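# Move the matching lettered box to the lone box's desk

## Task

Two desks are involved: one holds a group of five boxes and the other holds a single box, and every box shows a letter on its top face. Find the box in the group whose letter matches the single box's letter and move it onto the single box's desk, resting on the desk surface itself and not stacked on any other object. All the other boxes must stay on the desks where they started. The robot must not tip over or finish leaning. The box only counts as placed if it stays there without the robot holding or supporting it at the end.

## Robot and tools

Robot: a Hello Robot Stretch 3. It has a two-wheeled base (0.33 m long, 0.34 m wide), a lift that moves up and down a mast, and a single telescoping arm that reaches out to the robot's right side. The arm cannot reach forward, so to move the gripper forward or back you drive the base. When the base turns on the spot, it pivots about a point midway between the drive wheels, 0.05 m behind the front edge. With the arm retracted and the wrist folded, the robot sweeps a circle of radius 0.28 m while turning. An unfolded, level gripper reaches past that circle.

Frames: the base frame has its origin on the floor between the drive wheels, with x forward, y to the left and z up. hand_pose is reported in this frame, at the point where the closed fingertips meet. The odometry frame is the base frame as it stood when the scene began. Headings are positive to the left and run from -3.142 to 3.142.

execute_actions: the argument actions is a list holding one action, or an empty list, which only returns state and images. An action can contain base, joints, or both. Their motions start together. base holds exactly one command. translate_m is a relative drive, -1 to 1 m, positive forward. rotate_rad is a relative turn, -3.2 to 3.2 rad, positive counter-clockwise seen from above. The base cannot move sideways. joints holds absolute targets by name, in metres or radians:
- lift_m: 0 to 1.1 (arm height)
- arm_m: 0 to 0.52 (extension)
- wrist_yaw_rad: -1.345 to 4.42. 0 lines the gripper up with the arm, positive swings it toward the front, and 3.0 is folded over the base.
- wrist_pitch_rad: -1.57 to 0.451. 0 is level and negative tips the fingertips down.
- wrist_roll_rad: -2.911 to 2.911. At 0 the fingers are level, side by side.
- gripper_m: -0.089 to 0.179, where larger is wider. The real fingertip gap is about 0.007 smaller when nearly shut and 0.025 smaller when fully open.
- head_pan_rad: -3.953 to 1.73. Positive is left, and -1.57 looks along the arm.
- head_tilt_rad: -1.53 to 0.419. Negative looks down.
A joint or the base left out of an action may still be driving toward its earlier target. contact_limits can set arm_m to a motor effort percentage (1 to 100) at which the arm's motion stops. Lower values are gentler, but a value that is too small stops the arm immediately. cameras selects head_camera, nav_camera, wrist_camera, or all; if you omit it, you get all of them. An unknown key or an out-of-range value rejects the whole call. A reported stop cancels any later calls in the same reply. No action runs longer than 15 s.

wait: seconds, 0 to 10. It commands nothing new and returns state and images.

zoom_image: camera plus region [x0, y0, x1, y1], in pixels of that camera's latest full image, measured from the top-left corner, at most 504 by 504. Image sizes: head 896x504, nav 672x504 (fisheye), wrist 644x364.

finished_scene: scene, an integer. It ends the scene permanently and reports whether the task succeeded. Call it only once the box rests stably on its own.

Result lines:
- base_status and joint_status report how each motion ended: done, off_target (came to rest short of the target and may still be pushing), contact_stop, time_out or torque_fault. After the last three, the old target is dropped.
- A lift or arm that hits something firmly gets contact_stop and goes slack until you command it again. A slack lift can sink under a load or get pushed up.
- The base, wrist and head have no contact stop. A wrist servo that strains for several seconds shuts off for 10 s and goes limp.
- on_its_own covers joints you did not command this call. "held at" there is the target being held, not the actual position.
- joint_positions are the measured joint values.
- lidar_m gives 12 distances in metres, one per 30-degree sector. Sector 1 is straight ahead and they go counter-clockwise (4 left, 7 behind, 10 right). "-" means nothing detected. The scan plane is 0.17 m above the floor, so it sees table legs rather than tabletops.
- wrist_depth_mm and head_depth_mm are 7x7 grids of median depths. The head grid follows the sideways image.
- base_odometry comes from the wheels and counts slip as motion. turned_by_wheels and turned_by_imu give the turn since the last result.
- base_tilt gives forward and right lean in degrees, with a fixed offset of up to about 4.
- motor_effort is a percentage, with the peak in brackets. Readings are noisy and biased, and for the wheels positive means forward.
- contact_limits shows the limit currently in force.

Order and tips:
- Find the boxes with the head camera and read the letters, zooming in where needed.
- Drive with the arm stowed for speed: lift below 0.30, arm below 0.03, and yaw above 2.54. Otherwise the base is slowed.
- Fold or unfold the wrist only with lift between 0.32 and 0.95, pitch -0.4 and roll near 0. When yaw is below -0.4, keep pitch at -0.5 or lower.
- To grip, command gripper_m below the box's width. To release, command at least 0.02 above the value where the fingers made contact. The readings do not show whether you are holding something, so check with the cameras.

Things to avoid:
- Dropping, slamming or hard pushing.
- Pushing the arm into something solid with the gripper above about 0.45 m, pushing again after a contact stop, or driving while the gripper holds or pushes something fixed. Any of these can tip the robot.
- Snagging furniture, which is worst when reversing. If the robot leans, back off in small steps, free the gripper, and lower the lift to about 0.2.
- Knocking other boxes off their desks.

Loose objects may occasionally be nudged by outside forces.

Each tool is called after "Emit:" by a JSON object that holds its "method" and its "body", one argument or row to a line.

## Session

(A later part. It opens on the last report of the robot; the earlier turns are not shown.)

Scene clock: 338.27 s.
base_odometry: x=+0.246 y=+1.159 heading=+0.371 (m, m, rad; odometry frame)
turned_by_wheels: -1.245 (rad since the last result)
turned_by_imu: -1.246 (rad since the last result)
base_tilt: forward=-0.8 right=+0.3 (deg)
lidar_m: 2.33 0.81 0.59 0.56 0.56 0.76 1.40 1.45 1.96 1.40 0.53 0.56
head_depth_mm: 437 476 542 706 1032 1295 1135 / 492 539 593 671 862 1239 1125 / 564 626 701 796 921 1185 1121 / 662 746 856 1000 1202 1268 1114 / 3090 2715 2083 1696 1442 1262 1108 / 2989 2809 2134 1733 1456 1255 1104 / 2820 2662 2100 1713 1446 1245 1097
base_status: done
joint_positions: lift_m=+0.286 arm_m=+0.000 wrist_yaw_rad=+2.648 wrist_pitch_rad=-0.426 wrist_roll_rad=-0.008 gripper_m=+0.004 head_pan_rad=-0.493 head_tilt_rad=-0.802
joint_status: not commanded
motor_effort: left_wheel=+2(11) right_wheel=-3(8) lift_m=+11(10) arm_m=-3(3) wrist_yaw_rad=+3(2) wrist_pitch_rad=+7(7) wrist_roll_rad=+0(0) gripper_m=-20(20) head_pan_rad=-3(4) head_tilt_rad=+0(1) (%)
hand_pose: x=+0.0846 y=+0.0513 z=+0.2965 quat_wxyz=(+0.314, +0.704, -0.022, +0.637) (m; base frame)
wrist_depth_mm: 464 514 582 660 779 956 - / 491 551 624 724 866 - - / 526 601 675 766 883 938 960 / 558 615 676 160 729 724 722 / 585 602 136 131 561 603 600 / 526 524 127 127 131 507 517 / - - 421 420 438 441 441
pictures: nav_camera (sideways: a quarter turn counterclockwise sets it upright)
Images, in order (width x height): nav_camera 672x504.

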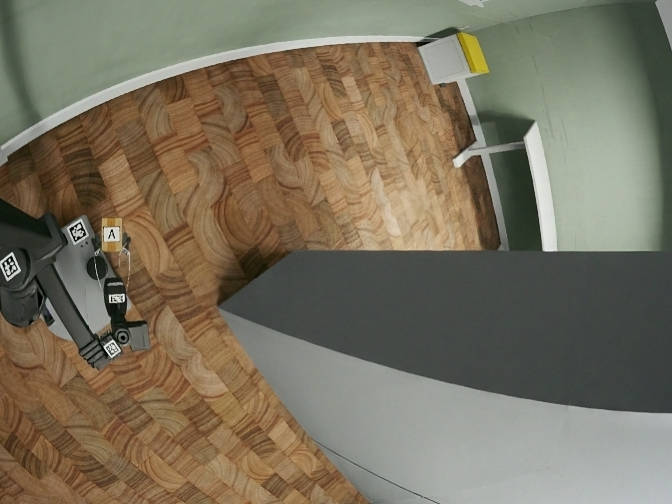

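Emit:
{"method": "execute_actions", "body": {
  "actions": [
    {"base": {"translate_m": 1.0}, "joints": {"head_pan_rad": -1.2, "head_tilt_rad": -0.7}}
  ],
  "cameras": ["nav_camera", "head_camera"]
}}

Scene clock: 345.43 s.
base_odometry: x=+1.178 y=+1.521 heading=+0.371 (m, m, rad; odometry frame)
turned_by_wheels: +0.000 (rad since the last result)
turned_by_imu: +0.005 (rad since the last result)
base_tilt: forward=-0.8 right=+0.3 (deg)
lidar_m: 1.70 0.83 0.60 0.58 0.60 0.81 2.09 0.56 0.45 1.29 3.10 2.00
head_depth_mm: 2461 2790 2649 2006 1571 1311 1103 / 2561 2953 2617 1990 1607 1349 1163 / 2721 2998 2575 1979 1597 1342 1159 / 2831 3094 2555 1958 1582 1331 1151 / 2902 3175 2510 1938 1579 1327 1144 / 3079 3347 2519 1918 1568 1317 1137 / 3091 3302 2463 1904 1552 1308 1124
base_status: done
joint_positions: lift_m=+0.286 arm_m=+0.000 wrist_yaw_rad=+2.648 wrist_pitch_rad=-0.426 wrist_roll_rad=-0.008 gripper_m=+0.004 head_pan_rad=-1.193 head_tilt_rad=-0.705
joint_status: all done
motor_effort: left_wheel=+1(11) right_wheel=-2(6) lift_m=+11(11) arm_m=-2(3) wrist_yaw_rad=+3(3) wrist_pitch_rad=+7(7) wrist_roll_rad=+0(0) gripper_m=-20(20) head_pan_rad=-4(38) head_tilt_rad=+1(9) (%)
hand_pose: x=+0.0846 y=+0.0513 z=+0.2965 quat_wxyz=(+0.314, +0.704, -0.022, +0.637) (m; base frame)
wrist_depth_mm: 475 523 592 658 786 972 - / 501 566 653 745 866 - - / 533 606 689 780 881 927 931 / 569 641 684 160 735 737 720 / 585 602 136 131 562 591 594 / 526 521 127 128 131 509 510 / - - 421 419 443 439 443
pictures: head_camera (sideways: a quarter turn clockwise sets it upright), nav_camera (sideways: a quarter turn counterclockwise sets it upright)
Images, in order (width x height): head_camera 896x504, nav_camera 672x504.

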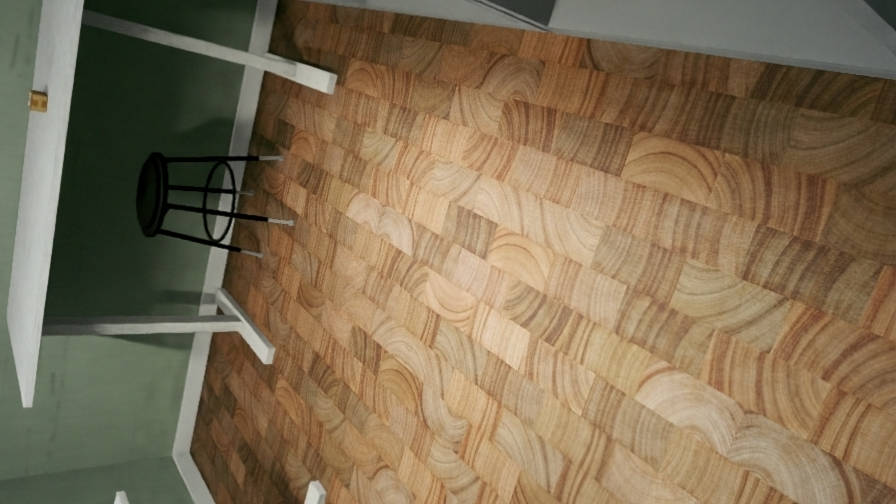

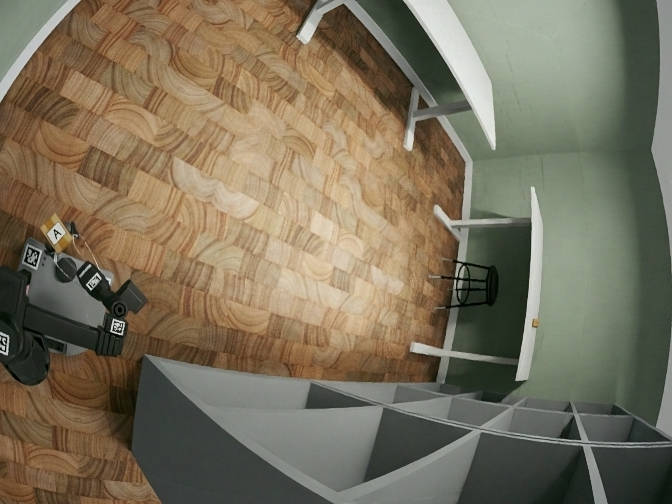

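Emit:
{"method": "execute_actions", "body": {
  "actions": [
    {"base": {"rotate_rad": -1.17}, "joints": {"head_pan_rad": -0.3, "head_tilt_rad": -0.5}}
  ],
  "cameras": []
}}

Emit:
{"method": "execute_actions", "body": {
  "actions": [
    {"base": {"translate_m": 1.0}}
  ],
  "cameras": []
}}

Emit:
{"method": "execute_actions", "body": {
  "actions": [
    {"base": {"translate_m": 0.55}}
  ],
  "cameras": ["head_camera", "nav_camera"]
}}

Scene clock: 373.87 s.
base_odometry: x=+1.178 y=+1.521 heading=-0.799 (m, m, rad; odometry frame)
turned_by_wheels: -1.170 (rad since the last result)
turned_by_imu: -1.171 (rad since the last result)
base_tilt: forward=-0.8 right=+0.3 (deg)
lidar_m: 2.93 2.58 1.70 0.97 0.63 0.58 0.58 0.72 1.43 0.65 0.45 1.28
head_depth_mm: 1015 1109 1046 776 1168 921 607 / 1809 1553 1259 1369 1209 1012 1172 / 2639 2833 3018 2374 1877 1502 1261 / 2644 2813 3153 2606 1919 1522 1266 / 2654 2817 3168 2590 1904 1520 1251 / 2686 2841 3074 2588 1897 1507 1244 / 2681 2834 3168 2523 1880 1499 1241
base_status: done
joint_positions: lift_m=+0.286 arm_m=+0.000 wrist_yaw_rad=+2.648 wrist_pitch_rad=-0.426 wrist_roll_rad=-0.008 gripper_m=+0.004 head_pan_rad=-0.307 head_tilt_rad=-0.507
joint_status: all done
motor_effort: left_wheel=+2(10) right_wheel=-3(10) lift_m=+11(11) arm_m=-3(2) wrist_yaw_rad=+3(2) wrist_pitch_rad=+8(7) wrist_roll_rad=+0(0) gripper_m=-20(19) head_pan_rad=+2(39) head_tilt_rad=+2(15) (%)
hand_pose: x=+0.0846 y=+0.0513 z=+0.2965 quat_wxyz=(+0.314, +0.704, -0.022, +0.637) (m; base frame)
wrist_depth_mm: 986 - - - - - - / 955 - - - - - - / 901 944 938 935 954 933 924 / 741 734 711 160 732 732 723 / 614 602 136 131 566 605 604 / 526 519 127 127 131 506 510 / - - 416 424 446 441 441
pictures: none
No camera images: the call's "cameras" was empty. Leave "cameras" out to get every camera's image.

Scene clock: 378.90 s.
base_odometry: x=+1.876 y=+0.804 heading=-0.799 (m, m, rad; odometry frame)
turned_by_wheels: +0.000 (rad since the last result)
turned_by_imu: +0.005 (rad since the last result)
base_tilt: forward=-0.7 right=+0.2 (deg)
lidar_m: 1.66 1.77 1.99 1.58 1.65 1.51 1.53 0.79 1.05 0.68 1.32 1.83
head_depth_mm: 1834 1966 2127 2299 1893 1557 1286 / 1849 1993 1847 2378 1960 1548 1277 / 1861 1968 2214 2388 1933 1539 1269 / 1859 1979 2239 2402 1934 1520 1260 / 1870 1992 2185 2261 1901 1517 1253 / 1882 2003 2231 2406 1899 1512 1252 / 1899 2003 2275 2416 1899 1497 1239
base_status: done
joint_positions: lift_m=+0.286 arm_m=+0.000 wrist_yaw_rad=+2.648 wrist_pitch_rad=-0.426 wrist_roll_rad=-0.008 gripper_m=+0.004 head_pan_rad=-0.307 head_tilt_rad=-0.506
joint_status: not commanded
motor_effort: left_wheel=+1(11) right_wheel=-2(6) lift_m=+10(10) arm_m=-3(2) wrist_yaw_rad=+3(2) wrist_pitch_rad=+7(7) wrist_roll_rad=+0(0) gripper_m=-20(19) head_pan_rad=+3(3) head_tilt_rad=+2(3) (%)
hand_pose: x=+0.0846 y=+0.0513 z=+0.2965 quat_wxyz=(+0.314, +0.704, -0.022, +0.637) (m; base frame)
wrist_depth_mm: - - - - - - - / - - - - - - - / 974 923 924 929 934 962 925 / 740 732 701 160 730 723 734 / 612 601 136 131 567 599 596 / 526 519 127 128 131 504 508 / - - 425 428 442 441 444
pictures: none
No camera images: the call's "cameras" was empty. Leave "cameras" out to get every camera's image.

Scene clock: 382.40 s.
base_odometry: x=+2.259 y=+0.410 heading=-0.799 (m, m, rad; odometry frame)
turned_by_wheels: +0.000 (rad since the last result)
turned_by_imu: +0.003 (rad since the last result)
base_tilt: forward=-0.8 right=+0.2 (deg)
lidar_m: 1.11 1.93 1.37 1.58 2.19 2.03 2.05 1.31 0.81 1.25 1.11 1.12
head_depth_mm: 1408 1542 1188 1797 1834 1523 1284 / 1416 1545 1161 1871 1963 1550 1276 / 1429 1554 1142 1894 1958 1541 1270 / 1432 1565 1216 1578 1850 1527 1262 / 1449 1575 1201 1492 1782 1497 1251 / 1457 1582 1171 1921 1836 1509 1249 / 1462 1574 1153 1955 1887 1498 1238
base_status: done
joint_positions: lift_m=+0.286 arm_m=+0.000 wrist_yaw_rad=+2.648 wrist_pitch_rad=-0.426 wrist_roll_rad=-0.008 gripper_m=+0.004 head_pan_rad=-0.307 head_tilt_rad=-0.506
joint_status: not commanded
motor_effort: left_wheel=+1(11) right_wheel=-1(8) lift_m=+10(10) arm_m=-3(2) wrist_yaw_rad=+3(3) wrist_pitch_rad=+7(7) wrist_roll_rad=+0(0) gripper_m=-20(20) head_pan_rad=+2(2) head_tilt_rad=+1(3) (%)
hand_pose: x=+0.0846 y=+0.0513 z=+0.2965 quat_wxyz=(+0.314, +0.704, -0.022, +0.637) (m; base frame)
wrist_depth_mm: - - - - - - - / - - - - - - - / 951 957 954 939 944 931 915 / 739 747 703 161 730 727 721 / 607 602 137 131 566 596 606 / 515 512 127 128 131 511 507 / - - 419 420 446 440 442
pictures: head_camera (sideways: a quarter turn clockwise sets it upright), nav_camera (sideways: a quarter turn counterclockwise sets it upright)
Images, in order (width x height): head_camera 896x504, nav_camera 672x504.

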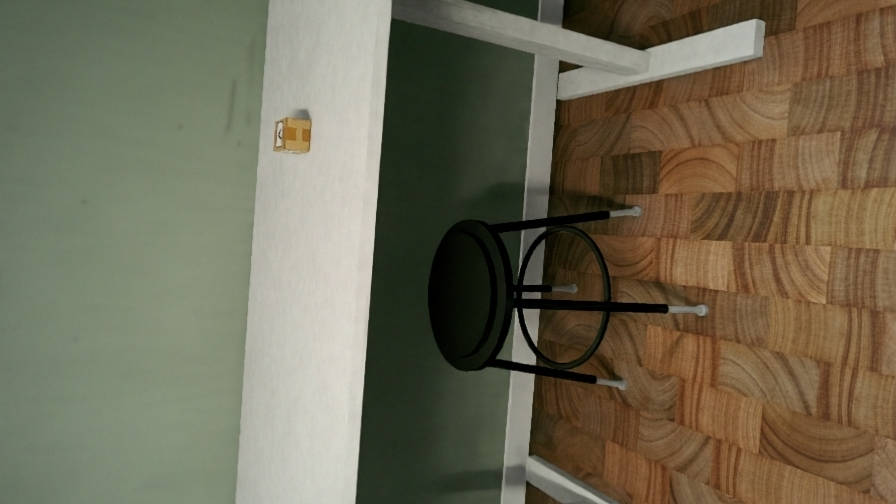

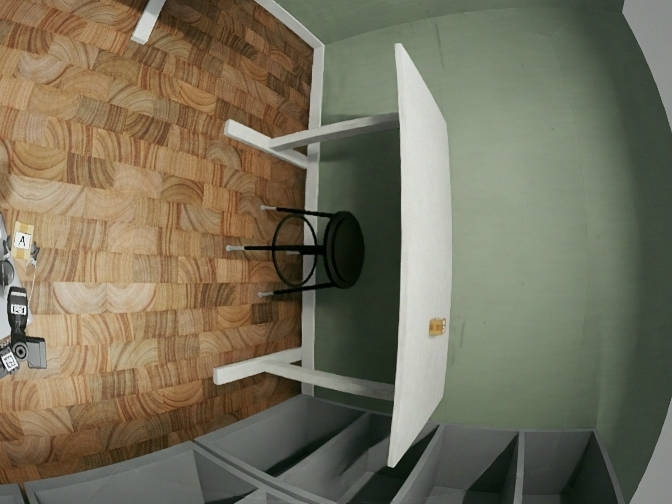

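Emit:
{"method": "execute_actions", "body": {
  "actions": [
    {"base": {"translate_m": 0.58}, "joints": {"lift_m": 0.985, "wrist_yaw_rad": 1.19, "head_pan_rad": -0.75, "head_tilt_rad": -0.75}}
  ]
}}

Scene clock: 397.03 s.
base_odometry: x=+2.664 y=-0.006 heading=-0.799 (m, m, rad; odometry frame)
turned_by_wheels: +0.000 (rad since the last result)
turned_by_imu: +0.003 (rad since the last result)
base_tilt: forward=-0.9 right=+0.3 (deg)
lidar_m: 0.78 1.52 1.12 1.11 1.96 2.32 1.87 1.21 1.48 1.05 1.03 0.57
head_depth_mm: 1210 939 662 1764 - - 1110 / 1158 923 654 1292 1490 - 1145 / 1116 798 644 549 356 1291 1144 / 1073 889 638 393 353 1307 1133 / 1037 875 630 543 1423 1277 1129 / 999 860 623 521 938 1268 1124 / 963 849 615 501 1060 1262 1115
base_status: done
joint_positions: lift_m=+0.984 arm_m=+0.000 wrist_yaw_rad=+1.193 wrist_pitch_rad=-0.426 wrist_roll_rad=-0.008 gripper_m=+0.004 head_pan_rad=-0.743 head_tilt_rad=-0.740
joint_status: all done
motor_effort: left_wheel=+1(9) right_wheel=-1(7) lift_m=+37(39) arm_m=-2(3) wrist_yaw_rad=-4(7) wrist_pitch_rad=+8(8) wrist_roll_rad=+0(0) gripper_m=-19(20) head_pan_rad=-4(28) head_tilt_rad=-3(15) (%)
hand_pose: x=+0.1862 y=-0.2279 z=+0.9951 quat_wxyz=(+0.658, +0.511, -0.485, +0.266) (m; base frame)
wrist_depth_mm: 860 849 834 822 834 797 795 / 517 514 510 511 501 504 500 / 374 378 370 370 367 365 365 / 814 - 330 160 - - 776 / 945 - 136 131 - - - / - - 127 127 131 - - / - - - 884 - - -
pictures: head_camera (sideways: a quarter turn clockwise sets it upright), nav_camera (sideways: a quarter turn counterclockwise sets it upright), wrist_camera
Images, in order (width x height): head_camera 896x504, nav_camera 672x504, wrist_camera 644x364.

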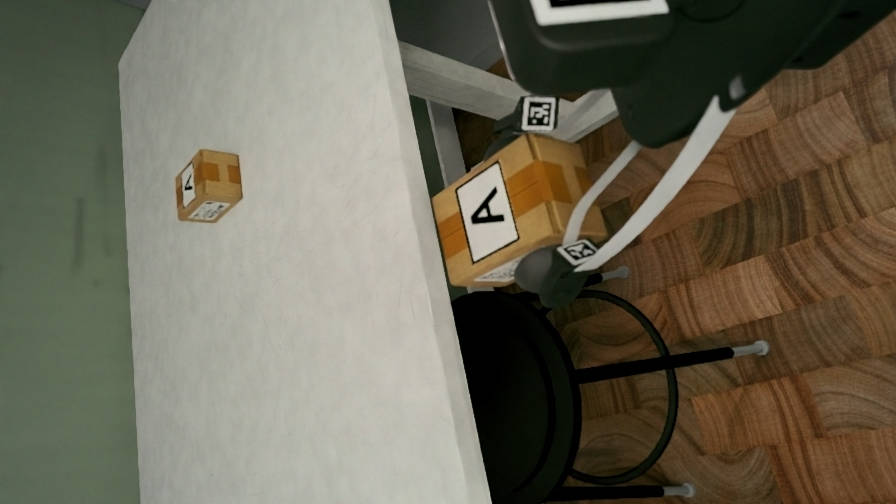

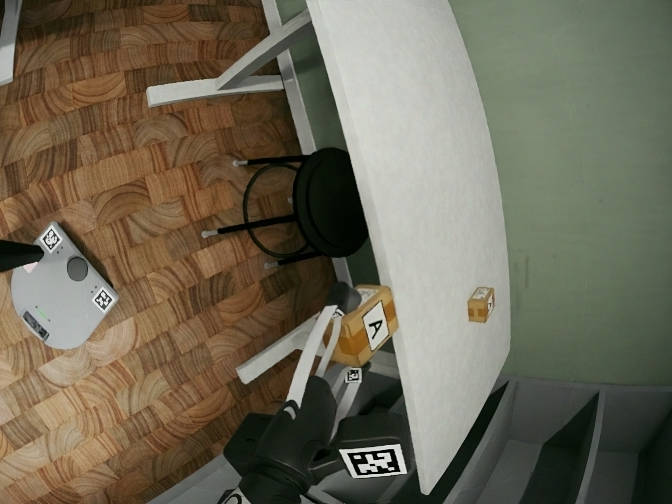

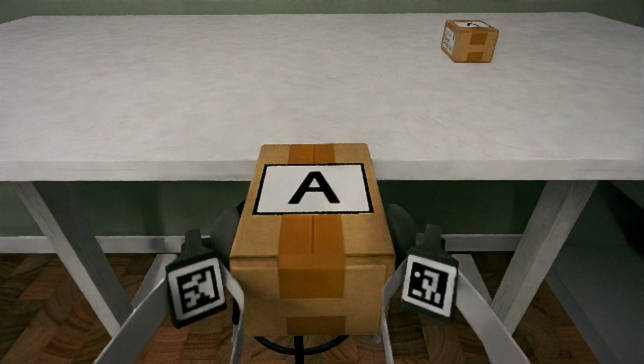

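Emit:
{"method": "execute_actions", "body": {
  "actions": [
    {"base": {"translate_m": 0.26}, "joints": {"arm_m": 0.18, "lift_m": 0.99, "head_pan_rad": -1.0, "head_tilt_rad": -0.75}}
  ]
}}

Scene clock: 408.03 s.
base_odometry: x=+2.845 y=-0.192 heading=-0.799 (m, m, rad; odometry frame)
turned_by_wheels: +0.000 (rad since the last result)
turned_by_imu: +0.001 (rad since the last result)
base_tilt: forward=-0.8 right=+0.2 (deg)
lidar_m: 0.67 0.66 1.46 1.07 1.84 2.50 2.14 1.43 1.13 0.95 0.36 0.53
head_depth_mm: 1175 939 672 479 1493 1306 1153 / 1135 920 660 490 437 1323 1149 / 1052 902 495 486 411 1314 1142 / 977 889 636 489 407 1232 1134 / 913 872 629 491 404 357 1093 / 860 859 622 487 401 340 1099 / 808 844 617 482 397 338 1055
base_status: done
joint_positions: lift_m=+0.989 arm_m=+0.180 wrist_yaw_rad=+1.191 wrist_pitch_rad=-0.426 wrist_roll_rad=-0.008 gripper_m=+0.004 head_pan_rad=-0.993 head_tilt_rad=-0.741
joint_status: all done
motor_effort: left_wheel=+0(5) right_wheel=-1(5) lift_m=+37(38) arm_m=+3(2) wrist_yaw_rad=-2(4) wrist_pitch_rad=+8(8) wrist_roll_rad=+0(0) gripper_m=-20(21) head_pan_rad=-4(21) head_tilt_rad=-3(1) (%)
hand_pose: x=+0.1860 y=-0.4074 z=+1.0001 quat_wxyz=(+0.658, +0.511, -0.485, +0.266) (m; base frame)
wrist_depth_mm: 705 688 690 691 697 692 685 / 539 526 530 517 515 516 514 / 388 385 381 378 379 298 353 / 303 300 287 160 298 295 292 / 248 245 136 131 231 242 242 / 210 213 127 128 131 206 205 / 182 181 176 171 179 180 179
pictures: head_camera (sideways: a quarter turn clockwise sets it upright), nav_camera (sideways: a quarter turn counterclockwise sets it upright), wrist_camera
Images, in order (width x height): head_camera 896x504, nav_camera 672x504, wrist_camera 644x364.

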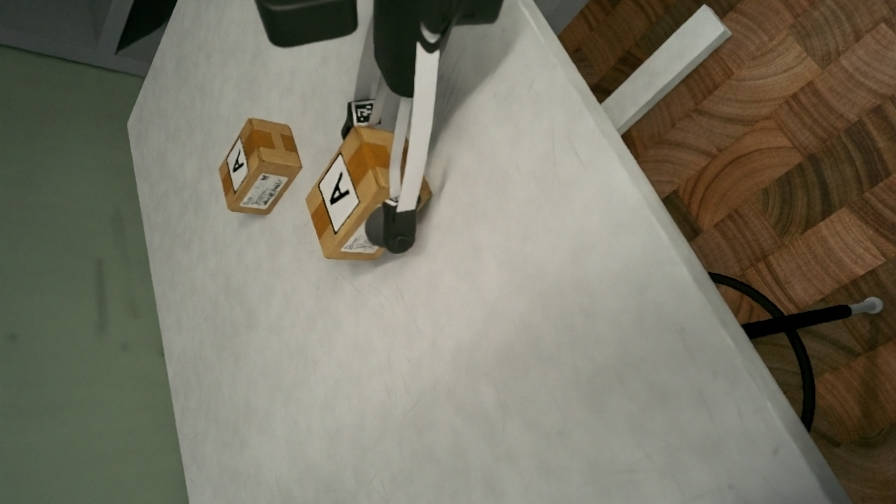

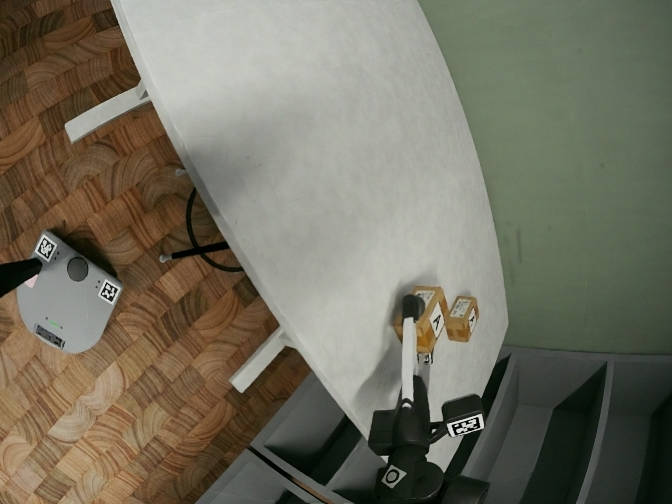

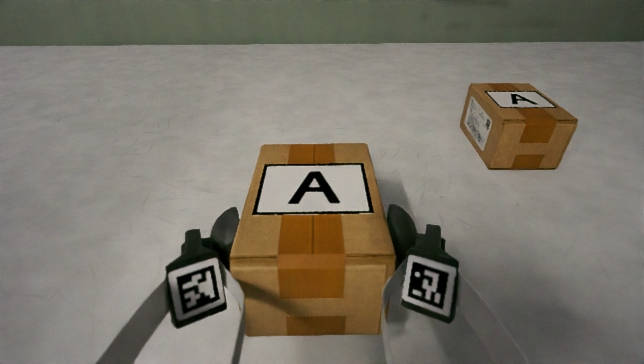

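Emit:
{"method": "execute_actions", "body": {
  "actions": [
    {"joints": {"lift_m": 0.962}}
  ],
  "cameras": ["wrist_camera"]
}}

Scene clock: 411.43 s.
base_odometry: x=+2.845 y=-0.192 heading=-0.799 (m, m, rad; odometry frame)
turned_by_wheels: +0.000 (rad since the last result)
turned_by_imu: +0.000 (rad since the last result)
base_tilt: forward=-0.9 right=+0.3 (deg)
lidar_m: 0.67 0.66 1.45 1.07 1.84 2.51 2.14 1.43 1.13 0.95 0.37 0.53
head_depth_mm: 1177 937 719 - 1496 1306 1152 / 1139 920 653 477 437 1322 1148 / 1052 905 645 469 411 1314 1142 / 979 890 636 483 408 1229 1134 / 913 873 629 492 404 357 1088 / 858 861 622 488 401 340 1101 / 810 843 614 484 397 337 1054
base_status: not commanded
joint_positions: lift_m=+0.963 arm_m=+0.180 wrist_yaw_rad=+1.191 wrist_pitch_rad=-0.426 wrist_roll_rad=-0.008 gripper_m=+0.004 head_pan_rad=-0.993 head_tilt_rad=-0.741
joint_status: all done
motor_effort: left_wheel=+1(0) right_wheel=-1(1) lift_m=+11(32) arm_m=+4(4) wrist_yaw_rad=-2(2) wrist_pitch_rad=+8(8) wrist_roll_rad=+0(1) gripper_m=-20(20) head_pan_rad=-3(4) head_tilt_rad=-4(4) (%)
hand_pose: x=+0.1860 y=-0.4074 z=+0.9735 quat_wxyz=(+0.658, +0.511, -0.485, +0.266) (m; base frame)
wrist_depth_mm: 683 670 684 685 675 682 686 / 451 444 447 441 435 305 431 / 327 323 322 318 317 286 299 / 255 253 241 160 250 249 246 / 208 207 136 131 194 204 205 / 177 179 127 127 131 174 174 / 154 153 149 145 152 152 151
pictures: wrist_camera
Images, in order (width x height): wrist_camera 644x364.

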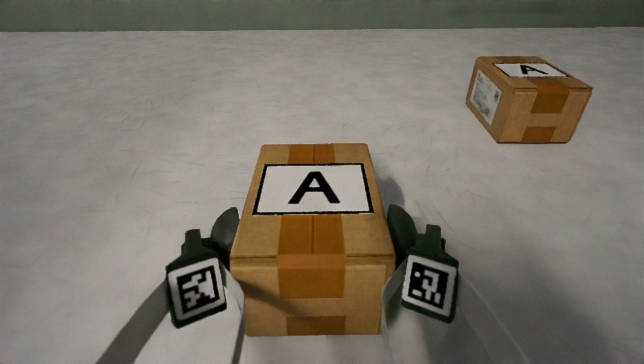

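Emit:
{"method": "execute_actions", "body": {
  "actions": [
    {"joints": {"lift_m": 0.959, "gripper_m": 0.13}}
  ],
  "cameras": ["wrist_camera", "head_camera"]
}}

Scene clock: 416.07 s.
base_odometry: x=+2.845 y=-0.192 heading=-0.799 (m, m, rad; odometry frame)
turned_by_wheels: +0.000 (rad since the last result)
turned_by_imu: +0.000 (rad since the last result)
base_tilt: forward=-0.9 right=+0.3 (deg)
lidar_m: 0.67 0.66 1.45 1.07 1.84 2.51 2.14 1.43 1.13 0.95 0.36 0.53
head_depth_mm: 1174 938 721 - 1493 1303 1153 / 1139 920 658 477 436 1326 1145 / 1055 905 645 472 411 1306 1140 / 976 888 637 480 407 1231 1136 / 917 874 629 492 404 357 1090 / 857 860 622 488 401 340 1098 / 810 843 615 483 397 338 1055
base_status: not commanded
joint_positions: lift_m=+0.960 arm_m=+0.180 wrist_yaw_rad=+1.191 wrist_pitch_rad=-0.421 wrist_roll_rad=-0.008 gripper_m=+0.130 head_pan_rad=-0.993 head_tilt_rad=-0.741
joint_status: all done
motor_effort: left_wheel=+0(0) right_wheel=-1(1) lift_m=+10(11) arm_m=+4(4) wrist_yaw_rad=-2(2) wrist_pitch_rad=+6(8) wrist_roll_rad=+0(0) gripper_m=+0(82) head_pan_rad=-4(4) head_tilt_rad=-2(4) (%)
hand_pose: x=+0.1866 y=-0.4076 z=+0.9716 quat_wxyz=(+0.658, +0.509, -0.486, +0.267) (m; base frame)
wrist_depth_mm: 673 682 681 682 680 679 679 / 452 451 447 440 437 301 432 / 325 322 320 317 316 284 296 / 253 251 239 160 248 246 245 / 206 212 191 132 197 209 202 / 180 - 164 128 167 - 172 / - 147 147 144 150 146 149
pictures: head_camera (sideways: a quarter turn clockwise sets it upright), wrist_camera
Images, in order (width x height): head_camera 896x504, wrist_camera 644x364.

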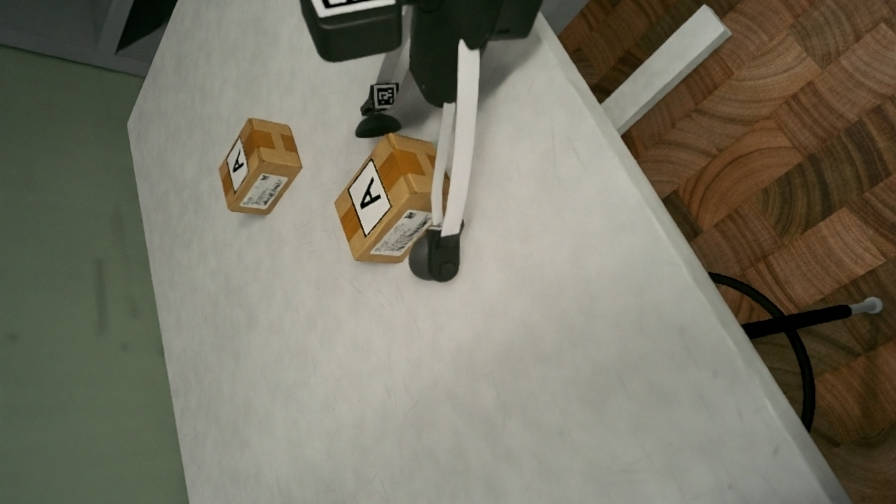

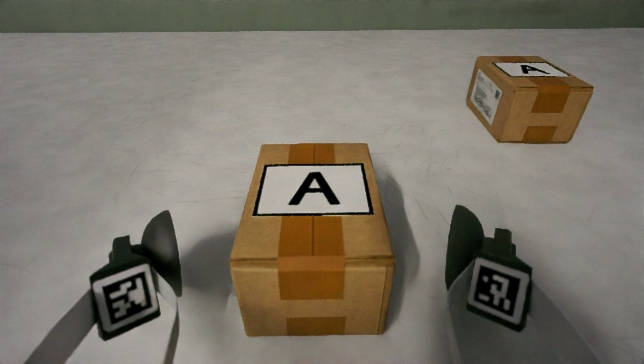

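Released cleanly. Lift the gripper clear of the box, then finish.

Emit:
{"method": "execute_actions", "body": {
  "actions": [
    {"joints": {"lift_m": 1.03}}
  ],
  "cameras": ["wrist_camera"]
}}

Emit:
{"method": "finished_scene", "body": {
  "scene": 1
}}

Scene clock: 419.97 s.
base_odometry: x=+2.845 y=-0.192 heading=-0.799 (m, m, rad; odometry frame)
turned_by_wheels: +0.000 (rad since the last result)
turned_by_imu: +0.000 (rad since the last result)
base_tilt: forward=-0.9 right=+0.3 (deg)
lidar_m: 0.67 0.66 1.45 1.07 1.84 2.50 2.14 1.43 1.13 0.95 0.36 0.53
head_depth_mm: 1168 990 722 510 1499 1306 1152 / 1138 920 673 505 437 1326 1147 / 1050 906 656 474 412 1317 1143 / 978 889 665 494 407 1228 1136 / 914 872 630 492 404 358 1092 / 860 860 624 486 400 340 1097 / 809 843 615 483 398 338 1058
base_status: not commanded
joint_positions: lift_m=+1.029 arm_m=+0.180 wrist_yaw_rad=+1.191 wrist_pitch_rad=-0.420 wrist_roll_rad=-0.008 gripper_m=+0.130 head_pan_rad=-0.993 head_tilt_rad=-0.741
joint_status: all done
motor_effort: left_wheel=+0(0) right_wheel=-1(1) lift_m=+36(39) arm_m=+4(4) wrist_yaw_rad=-1(2) wrist_pitch_rad=+6(6) wrist_roll_rad=+0(1) gripper_m=+0(0) head_pan_rad=-3(4) head_tilt_rad=-3(3) (%)
hand_pose: x=+0.1868 y=-0.4077 z=+1.0415 quat_wxyz=(+0.658, +0.509, -0.487, +0.268) (m; base frame)
wrist_depth_mm: 703 703 693 687 706 701 703 / 676 671 677 667 660 650 642 / 484 481 476 477 476 428 464 / 379 377 374 373 369 318 370 / 311 319 304 307 305 313 304 / 261 - 260 198 258 - 257 / 226 220 225 171 224 217 223
pictures: wrist_camera
Images, in order (width x height): wrist_camera 644x364.

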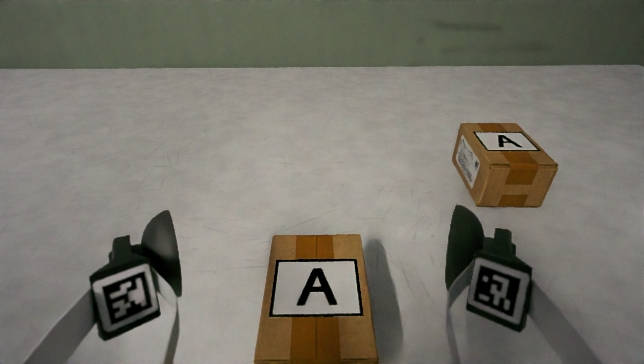

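The scene is finished: the task was done.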